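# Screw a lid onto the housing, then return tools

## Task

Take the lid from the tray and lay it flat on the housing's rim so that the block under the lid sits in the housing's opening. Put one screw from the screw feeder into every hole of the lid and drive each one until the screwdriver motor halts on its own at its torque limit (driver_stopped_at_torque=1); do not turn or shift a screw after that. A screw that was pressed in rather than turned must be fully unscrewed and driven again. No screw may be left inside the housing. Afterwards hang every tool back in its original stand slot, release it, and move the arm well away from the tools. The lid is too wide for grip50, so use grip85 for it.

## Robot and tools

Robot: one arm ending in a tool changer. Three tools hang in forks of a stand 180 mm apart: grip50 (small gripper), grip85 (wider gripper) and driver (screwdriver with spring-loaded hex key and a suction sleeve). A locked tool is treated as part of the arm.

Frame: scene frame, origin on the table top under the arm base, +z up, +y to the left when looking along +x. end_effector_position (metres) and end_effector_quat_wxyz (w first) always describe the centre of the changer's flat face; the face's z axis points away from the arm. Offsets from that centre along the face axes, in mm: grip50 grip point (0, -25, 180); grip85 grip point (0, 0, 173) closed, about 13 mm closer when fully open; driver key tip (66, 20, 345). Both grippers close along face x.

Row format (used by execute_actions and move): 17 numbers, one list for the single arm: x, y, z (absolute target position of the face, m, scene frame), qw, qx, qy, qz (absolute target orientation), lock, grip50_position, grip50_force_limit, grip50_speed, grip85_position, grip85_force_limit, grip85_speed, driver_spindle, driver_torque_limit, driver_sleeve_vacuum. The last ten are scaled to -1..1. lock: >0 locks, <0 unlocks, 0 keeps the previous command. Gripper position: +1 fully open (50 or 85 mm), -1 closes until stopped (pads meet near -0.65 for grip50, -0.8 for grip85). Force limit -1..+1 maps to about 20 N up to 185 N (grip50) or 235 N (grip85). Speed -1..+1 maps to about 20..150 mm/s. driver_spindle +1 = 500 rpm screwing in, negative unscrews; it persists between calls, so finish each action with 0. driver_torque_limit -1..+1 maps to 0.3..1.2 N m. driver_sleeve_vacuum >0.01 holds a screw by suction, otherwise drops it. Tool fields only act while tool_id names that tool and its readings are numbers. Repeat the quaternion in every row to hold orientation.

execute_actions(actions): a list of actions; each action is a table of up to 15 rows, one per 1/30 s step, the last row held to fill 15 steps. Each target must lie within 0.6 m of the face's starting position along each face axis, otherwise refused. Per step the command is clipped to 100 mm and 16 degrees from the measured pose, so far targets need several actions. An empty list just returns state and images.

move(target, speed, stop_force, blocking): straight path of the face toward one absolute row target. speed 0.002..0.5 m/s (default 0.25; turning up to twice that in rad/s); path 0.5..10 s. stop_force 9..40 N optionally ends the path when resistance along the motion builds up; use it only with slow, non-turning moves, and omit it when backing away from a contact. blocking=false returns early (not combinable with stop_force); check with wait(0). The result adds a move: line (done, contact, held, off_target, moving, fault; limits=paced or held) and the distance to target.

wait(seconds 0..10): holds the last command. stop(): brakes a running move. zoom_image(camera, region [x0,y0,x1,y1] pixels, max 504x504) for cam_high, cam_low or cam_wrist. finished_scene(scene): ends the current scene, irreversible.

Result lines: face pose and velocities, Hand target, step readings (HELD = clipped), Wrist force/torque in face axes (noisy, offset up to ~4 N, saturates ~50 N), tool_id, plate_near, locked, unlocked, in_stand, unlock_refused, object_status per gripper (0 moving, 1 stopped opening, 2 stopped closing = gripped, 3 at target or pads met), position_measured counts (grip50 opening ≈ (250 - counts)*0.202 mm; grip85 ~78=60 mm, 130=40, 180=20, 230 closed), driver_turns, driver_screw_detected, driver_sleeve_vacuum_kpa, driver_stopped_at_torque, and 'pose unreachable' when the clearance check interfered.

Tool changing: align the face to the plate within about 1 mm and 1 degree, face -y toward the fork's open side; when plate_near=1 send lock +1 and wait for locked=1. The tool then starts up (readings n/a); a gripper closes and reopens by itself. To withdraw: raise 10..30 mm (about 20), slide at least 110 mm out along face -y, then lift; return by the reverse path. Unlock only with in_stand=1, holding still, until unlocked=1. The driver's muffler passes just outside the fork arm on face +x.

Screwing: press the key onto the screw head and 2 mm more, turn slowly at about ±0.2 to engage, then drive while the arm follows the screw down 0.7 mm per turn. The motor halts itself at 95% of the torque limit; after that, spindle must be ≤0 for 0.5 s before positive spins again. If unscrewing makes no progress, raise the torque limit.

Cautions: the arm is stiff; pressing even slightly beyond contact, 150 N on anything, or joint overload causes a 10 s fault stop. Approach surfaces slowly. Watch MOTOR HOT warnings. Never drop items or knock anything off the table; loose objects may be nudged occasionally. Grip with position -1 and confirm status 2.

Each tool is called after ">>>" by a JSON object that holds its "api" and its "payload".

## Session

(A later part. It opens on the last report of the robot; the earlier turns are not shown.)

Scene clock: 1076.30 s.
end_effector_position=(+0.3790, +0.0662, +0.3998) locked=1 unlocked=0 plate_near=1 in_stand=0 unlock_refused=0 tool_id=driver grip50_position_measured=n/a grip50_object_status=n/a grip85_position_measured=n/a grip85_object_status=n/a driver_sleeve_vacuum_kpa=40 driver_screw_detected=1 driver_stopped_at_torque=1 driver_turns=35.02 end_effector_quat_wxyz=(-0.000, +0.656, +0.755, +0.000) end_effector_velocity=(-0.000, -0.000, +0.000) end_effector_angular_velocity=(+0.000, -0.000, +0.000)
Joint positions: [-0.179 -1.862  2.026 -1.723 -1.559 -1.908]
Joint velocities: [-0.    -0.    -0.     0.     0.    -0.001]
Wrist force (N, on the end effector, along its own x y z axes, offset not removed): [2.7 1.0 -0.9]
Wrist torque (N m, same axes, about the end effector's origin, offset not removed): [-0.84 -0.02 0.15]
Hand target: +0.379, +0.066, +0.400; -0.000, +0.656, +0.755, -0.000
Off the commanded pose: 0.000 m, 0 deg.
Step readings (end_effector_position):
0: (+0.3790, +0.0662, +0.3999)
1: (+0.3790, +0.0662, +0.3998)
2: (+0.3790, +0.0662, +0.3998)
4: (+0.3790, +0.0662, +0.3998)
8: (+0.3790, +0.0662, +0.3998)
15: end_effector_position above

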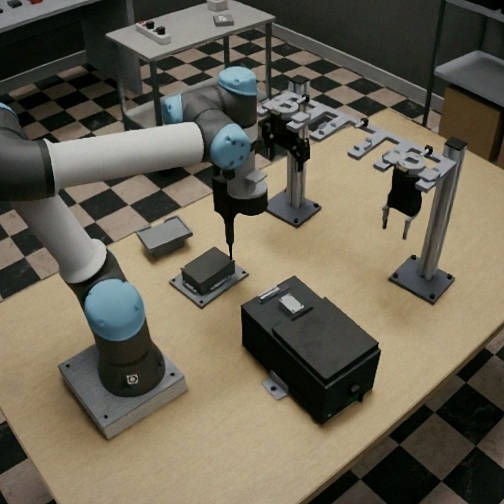

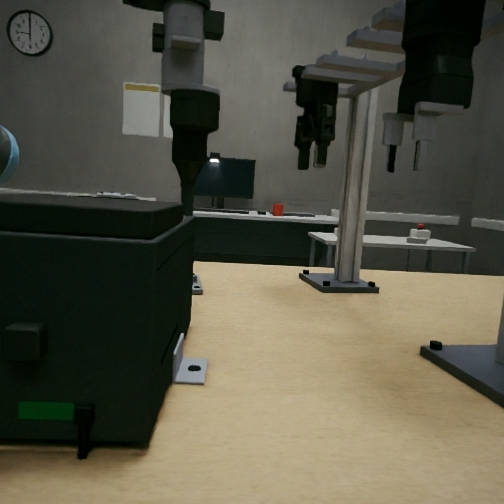

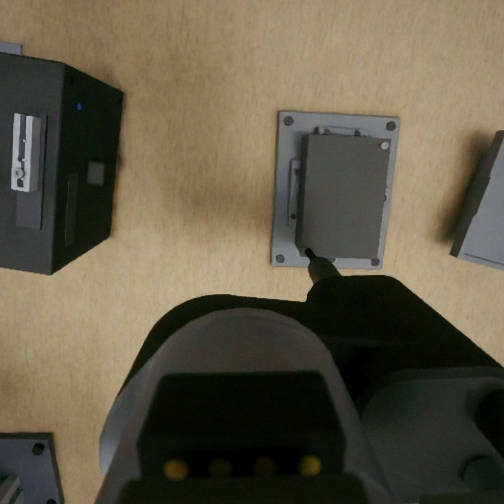

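>>> {"api": "move", "payload": {"target": [0.37899,0.06618,0.4296,0,0.65606,0.75471,0,0,0,0,0,0,0,0,0,0,0], "speed": 0.03}}

>>> {"api": "zoom_image", "payload": {"camera": "cam_wrist", "region": [270,100,410,270]}}

>>> {"api": "move", "payload": {"target": [0.5142,-0.0171,0.4296,0,0.65606,0.75471,0,0,0,0,0,0,0,0,0,0,0], "speed": 0.15}}

>>> {"api": "execute_actions", "payload": {"actions": [[[0.5142,-0.0171,0.4296,0,0.65606,0.75471,0,0,0,0,0,0,0,0,0,0,0]]]}}

Scene clock: 1085.00 s.
end_effector_position=(+0.3791, +0.0662, +0.4294) locked=1 unlocked=0 plate_near=1 in_stand=0 unlock_refused=0 tool_id=driver grip50_position_measured=n/a grip50_object_status=n/a grip85_position_measured=n/a grip85_object_status=n/a driver_sleeve_vacuum_kpa=0 driver_screw_detected=0 driver_stopped_at_torque=1 driver_turns=35.02 end_effector_quat_wxyz=(+0.000, +0.656, +0.755, -0.000) end_effector_velocity=(-0.000, -0.000, +0.001) end_effector_angular_velocity=(-0.001, +0.001, -0.001)
Joint positions: [-0.18  -1.871  1.956 -1.644 -1.559 -1.909]
Joint velocities: [-0.    -0.    -0.004  0.005 -0.001  0.   ]
Wrist force (N, on the end effector, along its own x y z axes, offset not removed): [1.7 -0.5 3.6]
Wrist torque (N m, same axes, about the end effector's origin, offset not removed): [0.06 -0.15 -0.02]
Hand target: +0.379, +0.066, +0.430; +0.000, +0.656, +0.755, +0.000
Off the commanded pose: 0.000 m, 0 deg.
move: done

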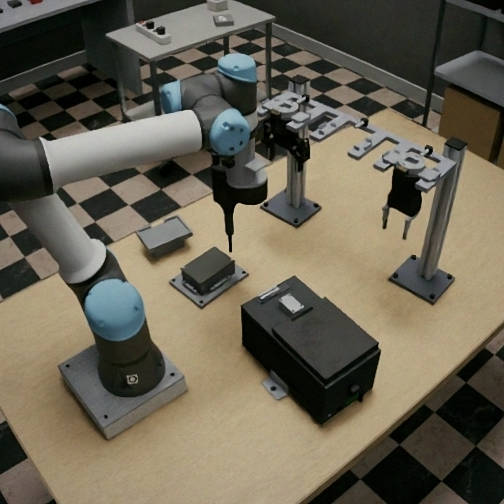

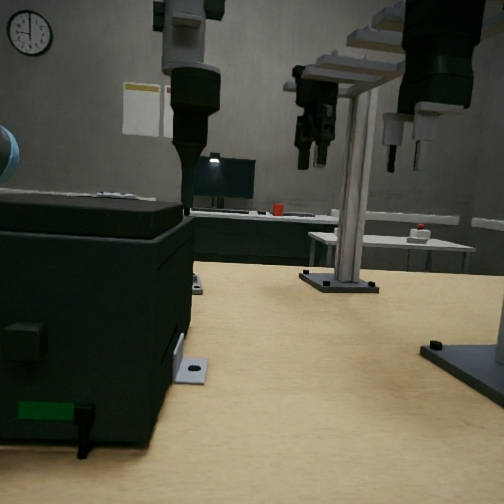

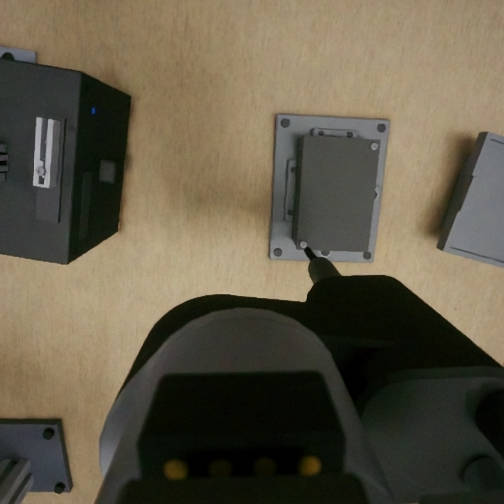

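Region (270, 100, 410, 270) of cam_wrist's 504x504 image, scaled by 2.965, with more detail than that image has; it fills the left 415 columns of this view, and the rest is white.

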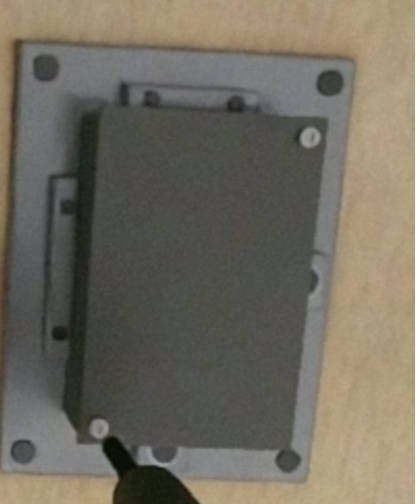

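Scene clock: 1086.57 s.
end_effector_position=(+0.5141, -0.0169, +0.4294) locked=1 unlocked=0 plate_near=1 in_stand=0 unlock_refused=0 tool_id=driver grip50_position_measured=n/a grip50_object_status=n/a grip85_position_measured=n/a grip85_object_status=n/a driver_sleeve_vacuum_kpa=0 driver_screw_detected=0 driver_stopped_at_torque=1 driver_turns=35.02 end_effector_quat_wxyz=(+0.000, +0.656, +0.755, +0.000) end_effector_velocity=(+0.002, -0.001, -0.000) end_effector_angular_velocity=(+0.001, +0.001, -0.002)
Joint positions: [-0.288 -1.538  1.677 -1.698 -1.56  -2.017]
Joint velocities: [-0.001  0.004 -0.004  0.001  0.     0.   ]
Wrist force (N, on the end effector, along its own x y z axes, offset not removed): [0.3 0.3 1.7]
Wrist torque (N m, same axes, about the end effector's origin, offset not removed): [0.01 0.21 0.10]
Hand target: +0.514, -0.017, +0.429; +0.000, +0.656, +0.755, +0.000
Off the commanded pose: 0.000 m, 0 deg.
move: done

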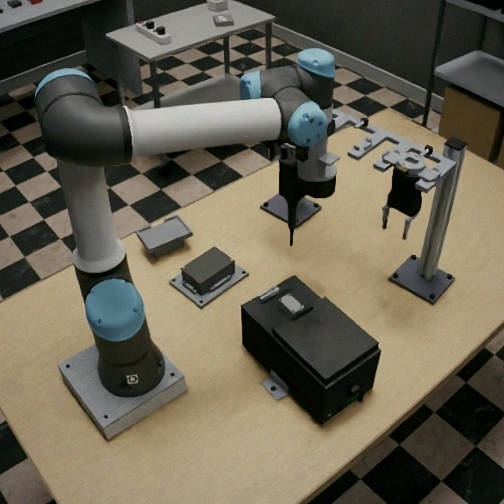

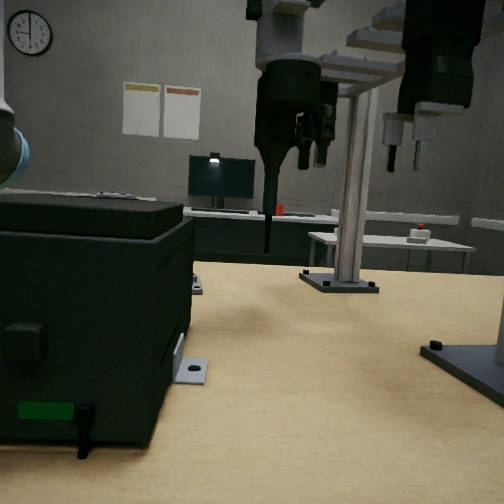

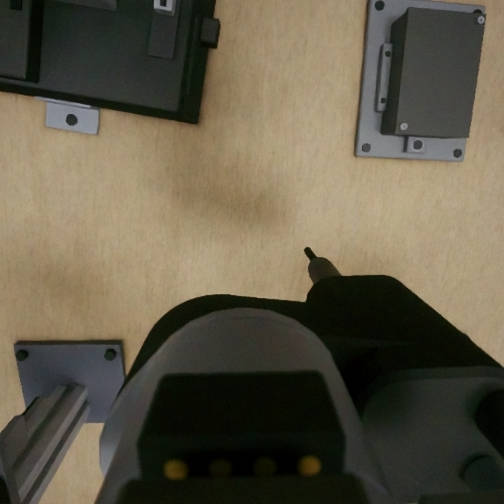

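Scene clock: 1087.07 s.
end_effector_position=(+0.5142, -0.0171, +0.4296) locked=1 unlocked=0 plate_near=1 in_stand=0 unlock_refused=0 tool_id=driver grip50_position_measured=n/a grip50_object_status=n/a grip85_position_measured=n/a grip85_object_status=n/a driver_sleeve_vacuum_kpa=0 driver_screw_detected=0 driver_stopped_at_torque=1 driver_turns=35.02 end_effector_quat_wxyz=(+0.000, +0.656, +0.755, +0.000) end_effector_velocity=(+0.000, +0.000, +0.000) end_effector_angular_velocity=(+0.001, -0.000, -0.000)
Joint positions: [-0.288 -1.537  1.676 -1.697 -1.56  -2.017]
Joint velocities: [ 0.001  0.    -0.001  0.001  0.001  0.001]
Wrist force (N, on the end effector, along its own x y z axes, offset not removed): [2.6 0.4 2.5]
Wrist torque (N m, same axes, about the end effector's origin, offset not removed): [0.13 -0.15 -0.02]
Hand target: +0.514, -0.017, +0.430; +0.000, +0.656, +0.755, +0.000
Off the commanded pose: 0.000 m, 0 deg.
Step readings (end_effector_position):
0: (+0.5141, -0.0169, +0.4294)
1: (+0.5142, -0.0169, +0.4294)
2: (+0.5142, -0.0169, +0.4294)
4: (+0.5142, -0.0170, +0.4295)
8: (+0.5142, -0.0171, +0.4296)
15: end_effector_position above

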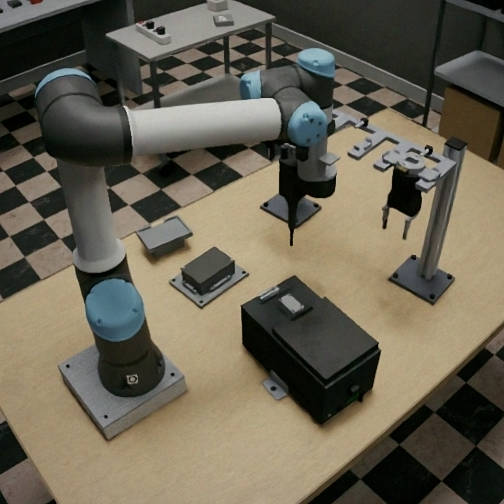

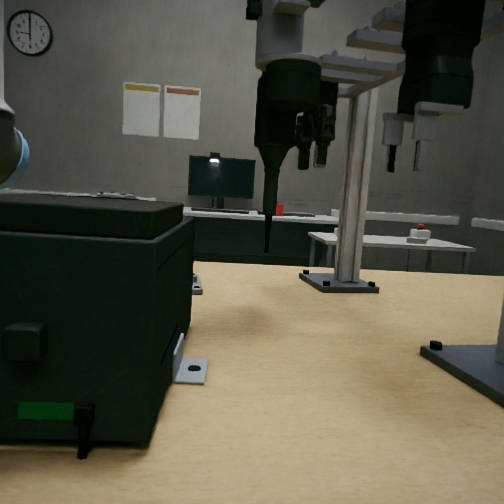

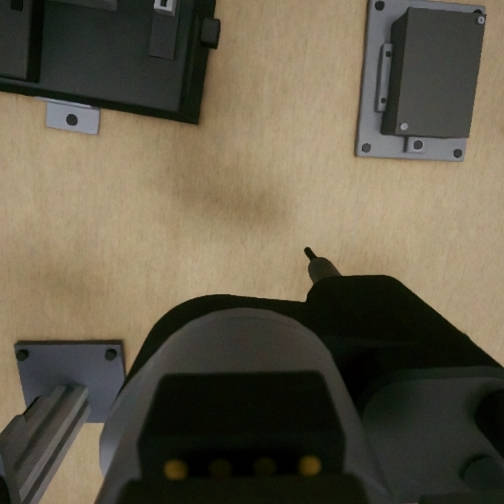

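Both screws are in. Now hanging the driver back.

>>> {"api": "move", "payload": {"target": [0.6380,0.0003,0.4296,0,0.65606,0.75471,0,0,0,0,0,0,0,0,0,0,0], "speed": 0.08, "stop_force": 20}}

>>> {"api": "execute_actions", "payload": {"actions": [[[0.6380,0.0003,0.4296,0,0.65606,0.75471,0,0,0,0,0,0,0,0,0,0,0]]]}}

>>> {"api": "move", "payload": {"target": [0.6380,0.0003,0.4098,0,0.65606,0.75471,0,0,0,0,0,0,0,0,0,0,0], "speed": 0.015, "stop_force": 30}}

Scene clock: 1096.57 s.
end_effector_position=(+0.6378, +0.0005, +0.4294) locked=1 unlocked=0 plate_near=1 in_stand=0 unlock_refused=0 tool_id=driver grip50_position_measured=n/a grip50_object_status=n/a grip85_position_measured=n/a grip85_object_status=n/a driver_sleeve_vacuum_kpa=0 driver_screw_detected=0 driver_stopped_at_torque=1 driver_turns=35.02 end_effector_quat_wxyz=(-0.000, +0.656, +0.755, -0.000) end_effector_velocity=(+0.002, +0.000, -0.000) end_effector_angular_velocity=(-0.001, +0.000, +0.001)
Joint positions: [-0.201 -1.239  1.323 -1.642 -1.559 -1.93 ]
Joint velocities: [ 0.001  0.004 -0.005  0.001 -0.001 -0.   ]
Wrist force (N, on the end effector, along its own x y z axes, offset not removed): [-0.5 -1.8 2.5]
Wrist torque (N m, same axes, about the end effector's origin, offset not removed): [0.08 0.04 0.05]
Hand target: +0.638, +0.000, +0.429; -0.000, +0.656, +0.755, -0.000
Off the commanded pose: 0.000 m, 0 deg.
move: done

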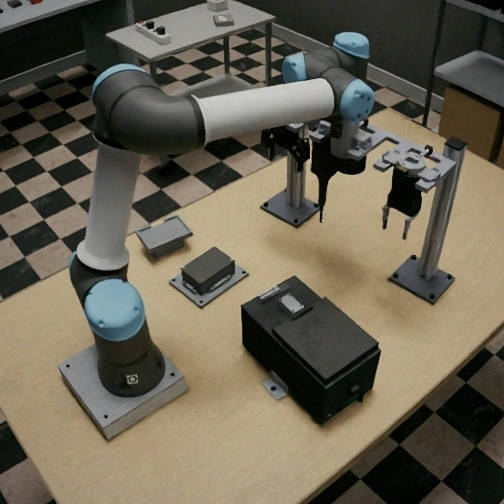

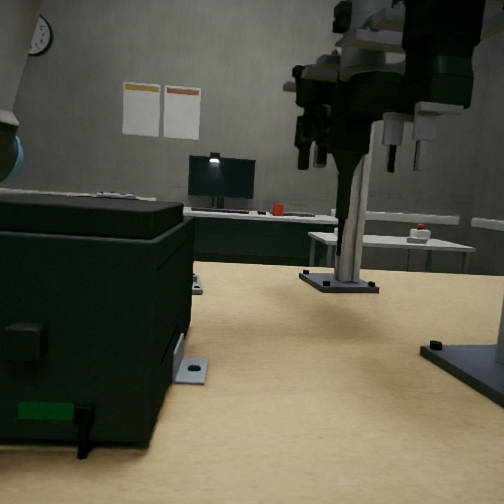

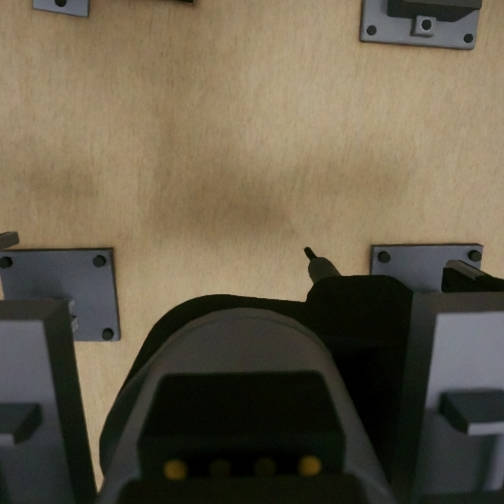

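Scene clock: 1097.07 s.
end_effector_position=(+0.6380, +0.0004, +0.4296) locked=1 unlocked=0 plate_near=1 in_stand=0 unlock_refused=0 tool_id=driver grip50_position_measured=n/a grip50_object_status=n/a grip85_position_measured=n/a grip85_object_status=n/a driver_sleeve_vacuum_kpa=0 driver_screw_detected=0 driver_stopped_at_torque=1 driver_turns=35.02 end_effector_quat_wxyz=(+0.000, +0.656, +0.755, -0.000) end_effector_velocity=(+0.000, -0.001, +0.001) end_effector_angular_velocity=(+0.001, -0.001, -0.002)
Joint positions: [-0.201 -1.239  1.322 -1.641 -1.559 -1.93 ]
Joint velocities: [-0.001 -0.    -0.001  0.     0.001  0.001]
Wrist force (N, on the end effector, along its own x y z axes, offset not removed): [4.5 -2.9 0.5]
Wrist torque (N m, same axes, about the end effector's origin, offset not removed): [0.09 -0.24 0.05]
Hand target: +0.638, +0.000, +0.430; +0.000, +0.656, +0.755, +0.000
Off the commanded pose: 0.000 m, 0 deg.
Step readings (end_effector_position):
0: (+0.6378, +0.0005, +0.4294)
1: (+0.6379, +0.0005, +0.4294)
2: (+0.6379, +0.0005, +0.4294)
4: (+0.6380, +0.0005, +0.4295)
8: (+0.6380, +0.0004, +0.4296)
15: end_effector_position above

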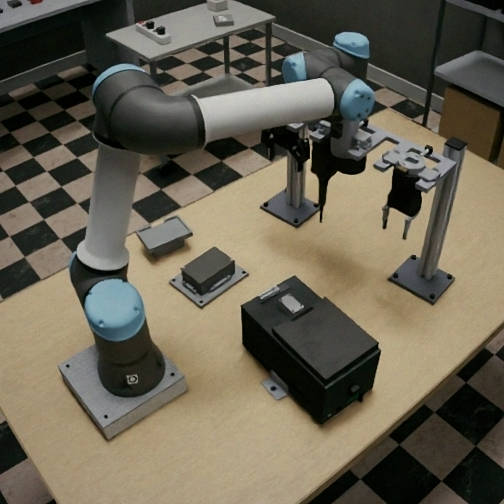

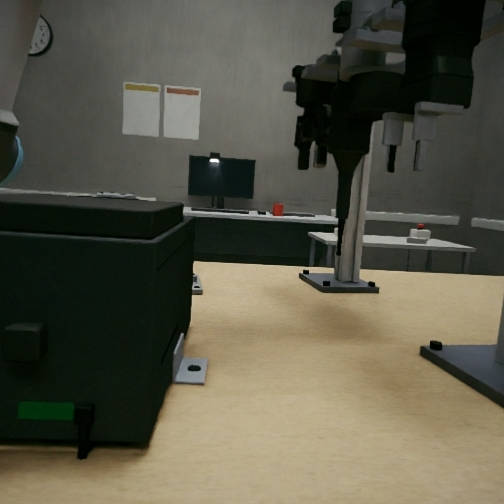

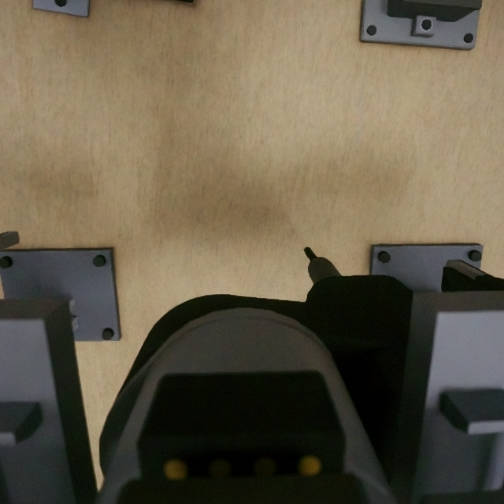

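Scene clock: 1098.63 s.
end_effector_position=(+0.6380, +0.0003, +0.4100) locked=1 unlocked=0 plate_near=1 in_stand=1 unlock_refused=0 tool_id=driver grip50_position_measured=n/a grip50_object_status=n/a grip85_position_measured=n/a grip85_object_status=n/a driver_sleeve_vacuum_kpa=0 driver_screw_detected=0 driver_stopped_at_torque=1 driver_turns=35.02 end_effector_quat_wxyz=(-0.000, +0.656, +0.755, -0.000) end_effector_velocity=(-0.000, +0.000, -0.002) end_effector_angular_velocity=(-0.001, -0.001, +0.001)
Joint positions: [-0.201 -1.234  1.366 -1.69  -1.559 -1.93 ]
Joint velocities: [ 0.    -0.     0.004 -0.005 -0.001 -0.   ]
Wrist force (N, on the end effector, along its own x y z axes, offset not removed): [1.1 -0.2 2.0]
Wrist torque (N m, same axes, about the end effector's origin, offset not removed): [0.23 -0.15 0.32]
Hand target: +0.638, +0.000, +0.410; -0.000, +0.656, +0.755, -0.000
Off the commanded pose: 0.000 m, 0 deg.
move: done

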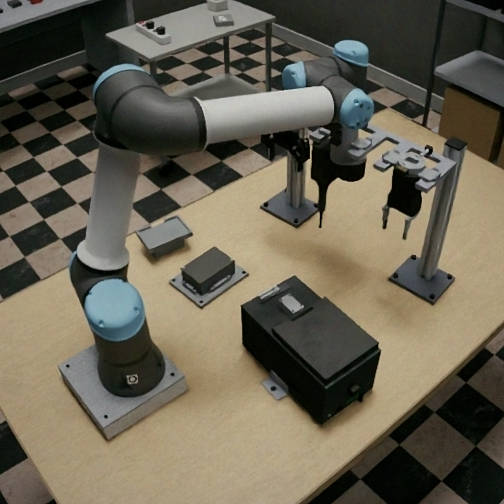

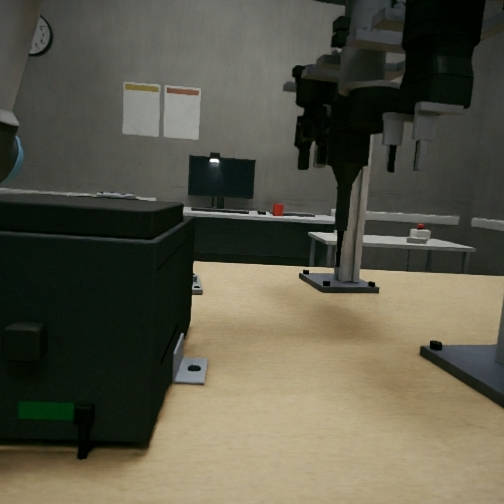

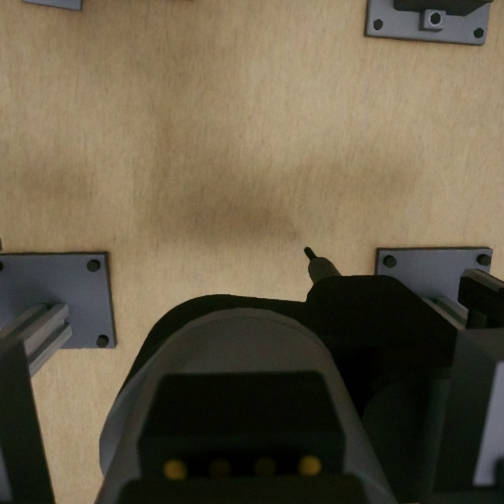

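>>> {"api": "execute_actions", "payload": {"actions": [[[0.6380,0.0003,0.4097,0,0.65606,0.75471,0,-1,0,0,0,0,0,0,0,0,0]],[[0.6380,0.0003,0.4097,0,0.65606,0.75471,0,-1,0,0,0,0,0,0,0,0,0]],[[0.6380,0.0003,0.4097,0,0.65606,0.75471,0,-1,0,0,0,0,0,0,0,0,0]]]}}

Scene clock: 1103.00 s.
end_effector_position=(+0.6380, +0.0003, +0.4096) locked=0 unlocked=1 plate_near=1 in_stand=1 unlock_refused=0 tool_id=none grip50_position_measured=n/a grip50_object_status=n/a grip85_position_measured=n/a grip85_object_status=n/a driver_sleeve_vacuum_kpa=n/a driver_screw_detected=n/a driver_stopped_at_torque=n/a driver_turns=n/a end_effector_quat_wxyz=(-0.000, +0.656, +0.755, -0.000) end_effector_velocity=(-0.000, -0.000, +0.000) end_effector_angular_velocity=(+0.000, +0.000, -0.000)
Joint positions: [-0.201 -1.234  1.366 -1.691 -1.559 -1.93 ]
Joint velocities: [-0.    -0.    -0.     0.001  0.    -0.   ]
Wrist force (N, on the end effector, along its own x y z axes, offset not removed): [2.1 -5.9 -0.8]
Wrist torque (N m, same axes, about the end effector's origin, offset not removed): [-0.16 -0.13 0.03]
Hand target: +0.638, +0.000, +0.410; +0.000, +0.656, +0.755, +0.000
Off the commanded pose: 0.000 m, 0 deg.
Step readings (end_effector_position; steps 1 to 15: 1st action; 16 to 30: 2nd action; 31 to 45: 3rd action):
0: (+0.6380, +0.0003, +0.4098)
1: (+0.6379, +0.0003, +0.4097)
2: (+0.6379, +0.0003, +0.4096)
4: (+0.6379, +0.0003, +0.4096)
8: (+0.6380, +0.0003, +0.4096)
15: (+0.6380, +0.0003, +0.4096)
16: (+0.6380, +0.0003, +0.4096)
17: (+0.6380, +0.0003, +0.4096)
19: (+0.6380, +0.0003, +0.4096)
23: (+0.6380, +0.0003, +0.4096)
30: (+0.6380, +0.0003, +0.4096)
31: (+0.6380, +0.0003, +0.4096)
32: (+0.6380, +0.0003, +0.4096)
34: (+0.6380, +0.0003, +0.4096)
38: (+0.6380, +0.0003, +0.4096)
45: end_effector_position above

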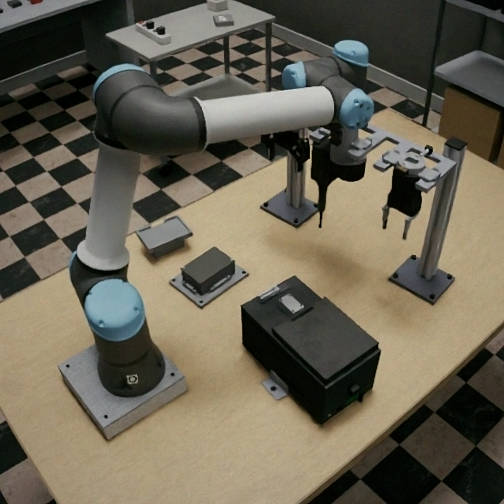

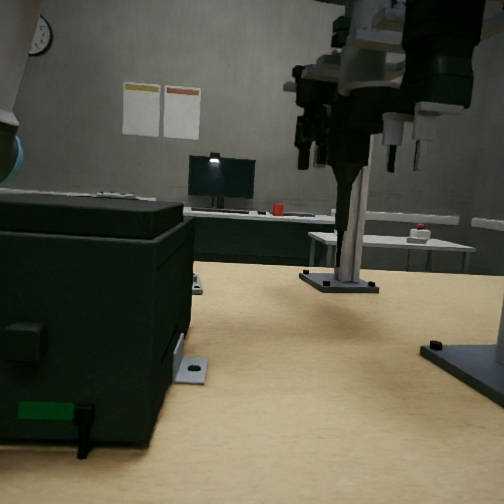

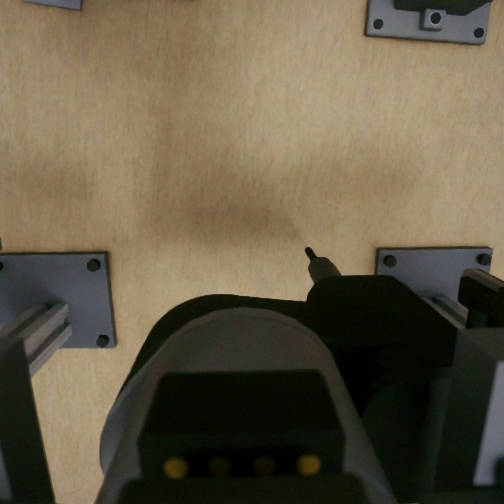

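>>> {"api": "execute_actions", "payload": {"actions": []}}

Scene clock: 1111.23 s.
end_effector_position=(+0.6380, +0.0003, +0.4097) locked=0 unlocked=1 plate_near=1 in_stand=1 unlock_refused=0 tool_id=none grip50_position_measured=n/a grip50_object_status=n/a grip85_position_measured=n/a grip85_object_status=n/a driver_sleeve_vacuum_kpa=n/a driver_screw_detected=n/a driver_stopped_at_torque=n/a driver_turns=n/a end_effector_quat_wxyz=(+0.000, +0.656, +0.755, +0.000) end_effector_velocity=(+0.000, +0.000, -0.000) end_effector_angular_velocity=(-0.001, -0.000, +0.000)
Joint positions: [-0.201 -1.234  1.366 -1.691 -1.559 -1.93 ]
Joint velocities: [ 0.001  0.    -0.    -0.    -0.001  0.   ]
Wrist force (N, on the end effector, along its own x y z axes, offset not removed): [4.2 -3.6 -1.2]
Wrist torque (N m, same axes, about the end effector's origin, offset not removed): [-0.24 -0.35 0.04]
Hand target: +0.638, +0.000, +0.410; +0.000, +0.656, +0.755, +0.000
Off the commanded pose: 0.000 m, 0 deg.

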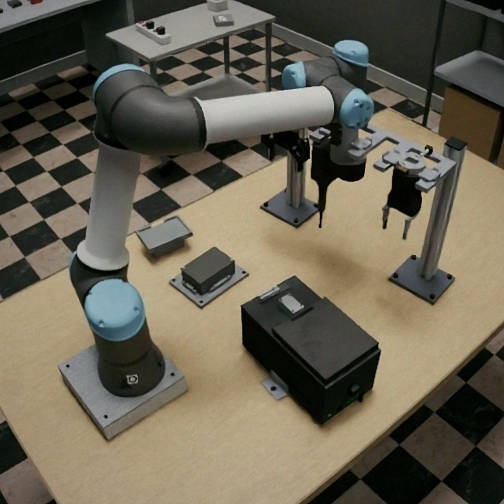

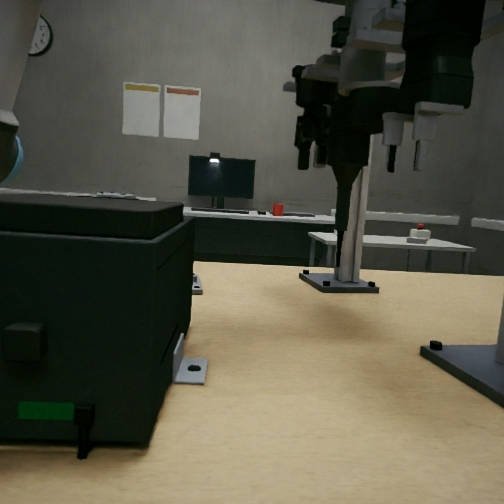

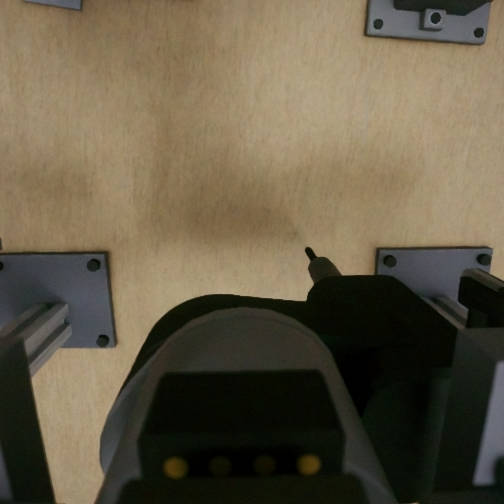

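>>> {"api": "zoom_image", "payload": {"camera": "cam_high", "region": [130, 200, 270, 320]}}

>>> {"api": "move", "payload": {"target": [0.6380,0.0003,0.455,0,0.65606,0.75471,0,0,0,0,0,0,0,0,0,0,0], "speed": 0.03}}

Region (130, 200, 270, 320) of cam_high's 504x504 image, scaled by 3.600, with more detail than that image has; it fills the top 432 rows of this view, and the rest is white.

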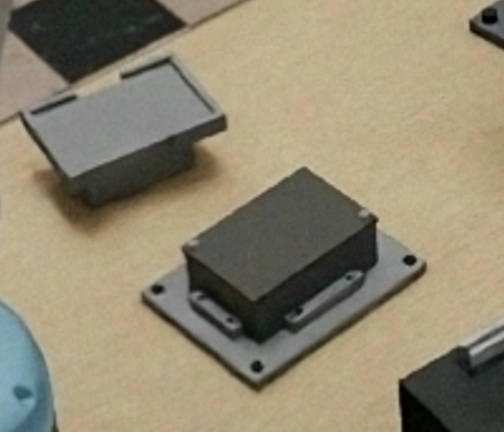

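Scene clock: 1116.07 s.
end_effector_position=(+0.6381, +0.0003, +0.4549) locked=0 unlocked=1 plate_near=0 in_stand=0 unlock_refused=0 tool_id=none grip50_position_measured=n/a grip50_object_status=n/a grip85_position_measured=n/a grip85_object_status=n/a driver_sleeve_vacuum_kpa=n/a driver_screw_detected=n/a driver_stopped_at_torque=n/a driver_turns=n/a end_effector_quat_wxyz=(+0.000, +0.656, +0.755, +0.000) end_effector_velocity=(+0.000, +0.000, +0.002) end_effector_angular_velocity=(+0.001, +0.000, +0.000)
Joint positions: [-0.202 -1.241  1.26  -1.578 -1.559 -1.931]
Joint velocities: [-0.     0.    -0.005  0.005  0.001 -0.   ]
Wrist force (N, on the end effector, along its own x y z axes, offset not removed): [1.8 0.2 2.8]
Wrist torque (N m, same axes, about the end effector's origin, offset not removed): [0.29 -0.28 0.20]
Hand target: +0.638, +0.000, +0.455; +0.000, +0.656, +0.755, +0.000
Off the commanded pose: 0.000 m, 0 deg.
move: done

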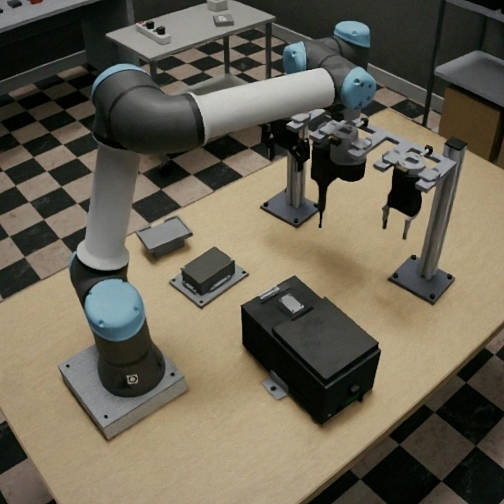

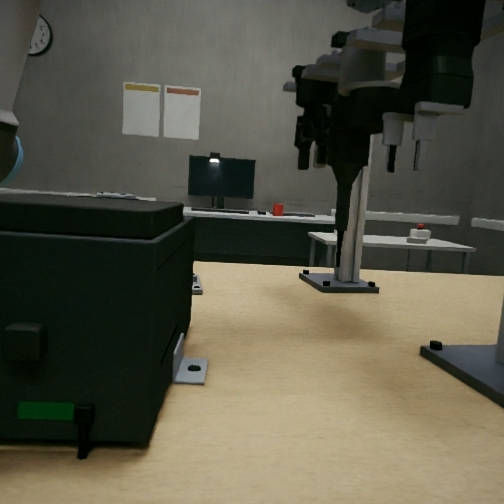

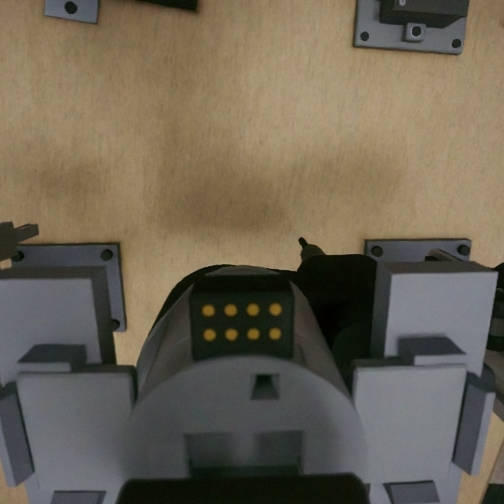

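>>> {"api": "move", "payload": {"target": [0.40,0.03,0.56,0,0.65606,0.75471,0,0,0,0,0,0,0,0,0,0,0], "speed": 0.15}}

Scene clock: 1124.87 s.
end_effector_position=(+0.4004, +0.0296, +0.5603) locked=0 unlocked=1 plate_near=0 in_stand=0 unlock_refused=0 tool_id=none grip50_position_measured=n/a grip50_object_status=n/a grip85_position_measured=n/a grip85_object_status=n/a driver_sleeve_vacuum_kpa=n/a driver_screw_detected=n/a driver_stopped_at_torque=n/a driver_turns=n/a end_effector_quat_wxyz=(+0.000, +0.656, +0.755, +0.000) end_effector_velocity=(-0.002, +0.000, +0.001) end_effector_angular_velocity=(-0.000, +0.001, -0.000)
Joint positions: [-0.265 -1.801  1.572 -1.329 -1.56  -1.994]
Joint velocities: [-0.001 -0.004  0.001  0.004 -0.001 -0.   ]
Wrist force (N, on the end effector, along its own x y z axes, offset not removed): [3.7 -3.1 1.9]
Wrist torque (N m, same axes, about the end effector's origin, offset not removed): [0.09 -0.14 0.03]
Hand target: +0.400, +0.030, +0.560; +0.000, +0.656, +0.755, +0.000
Off the commanded pose: 0.001 m, 0 deg.
move: done

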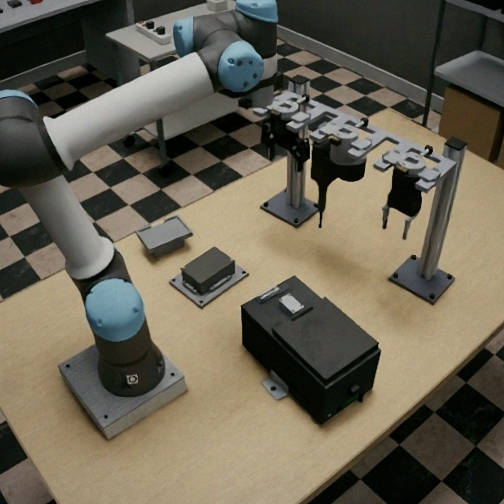

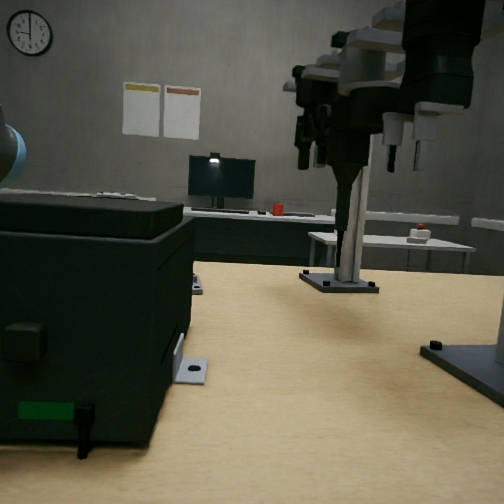

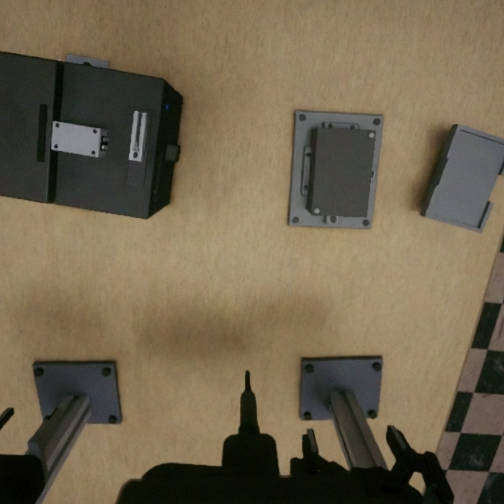

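>>> {"api": "zoom_image", "payload": {"camera": "cam_wrist", "region": [270, 100, 400, 240]}}

Region (270, 100, 400, 240) of cam_wrist's 504x504 image, scaled by 3.600, with more detail than that image has; it fills the left 468 columns of this view, and the rest is white.

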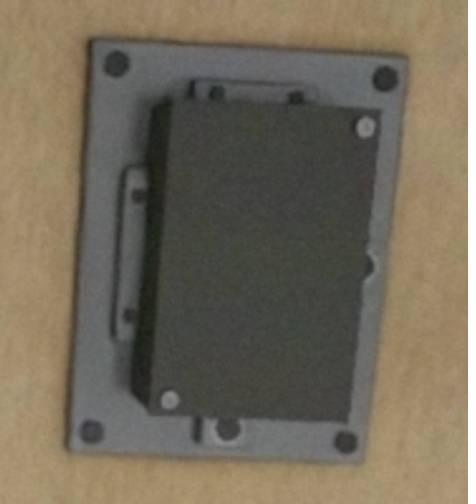

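The lid is seated, both screws are in, all tools are hung back, and the arm is clear.

>>> {"api": "finished_scene", "payload": {"scene": 2}}

The scene is finished: the task was done.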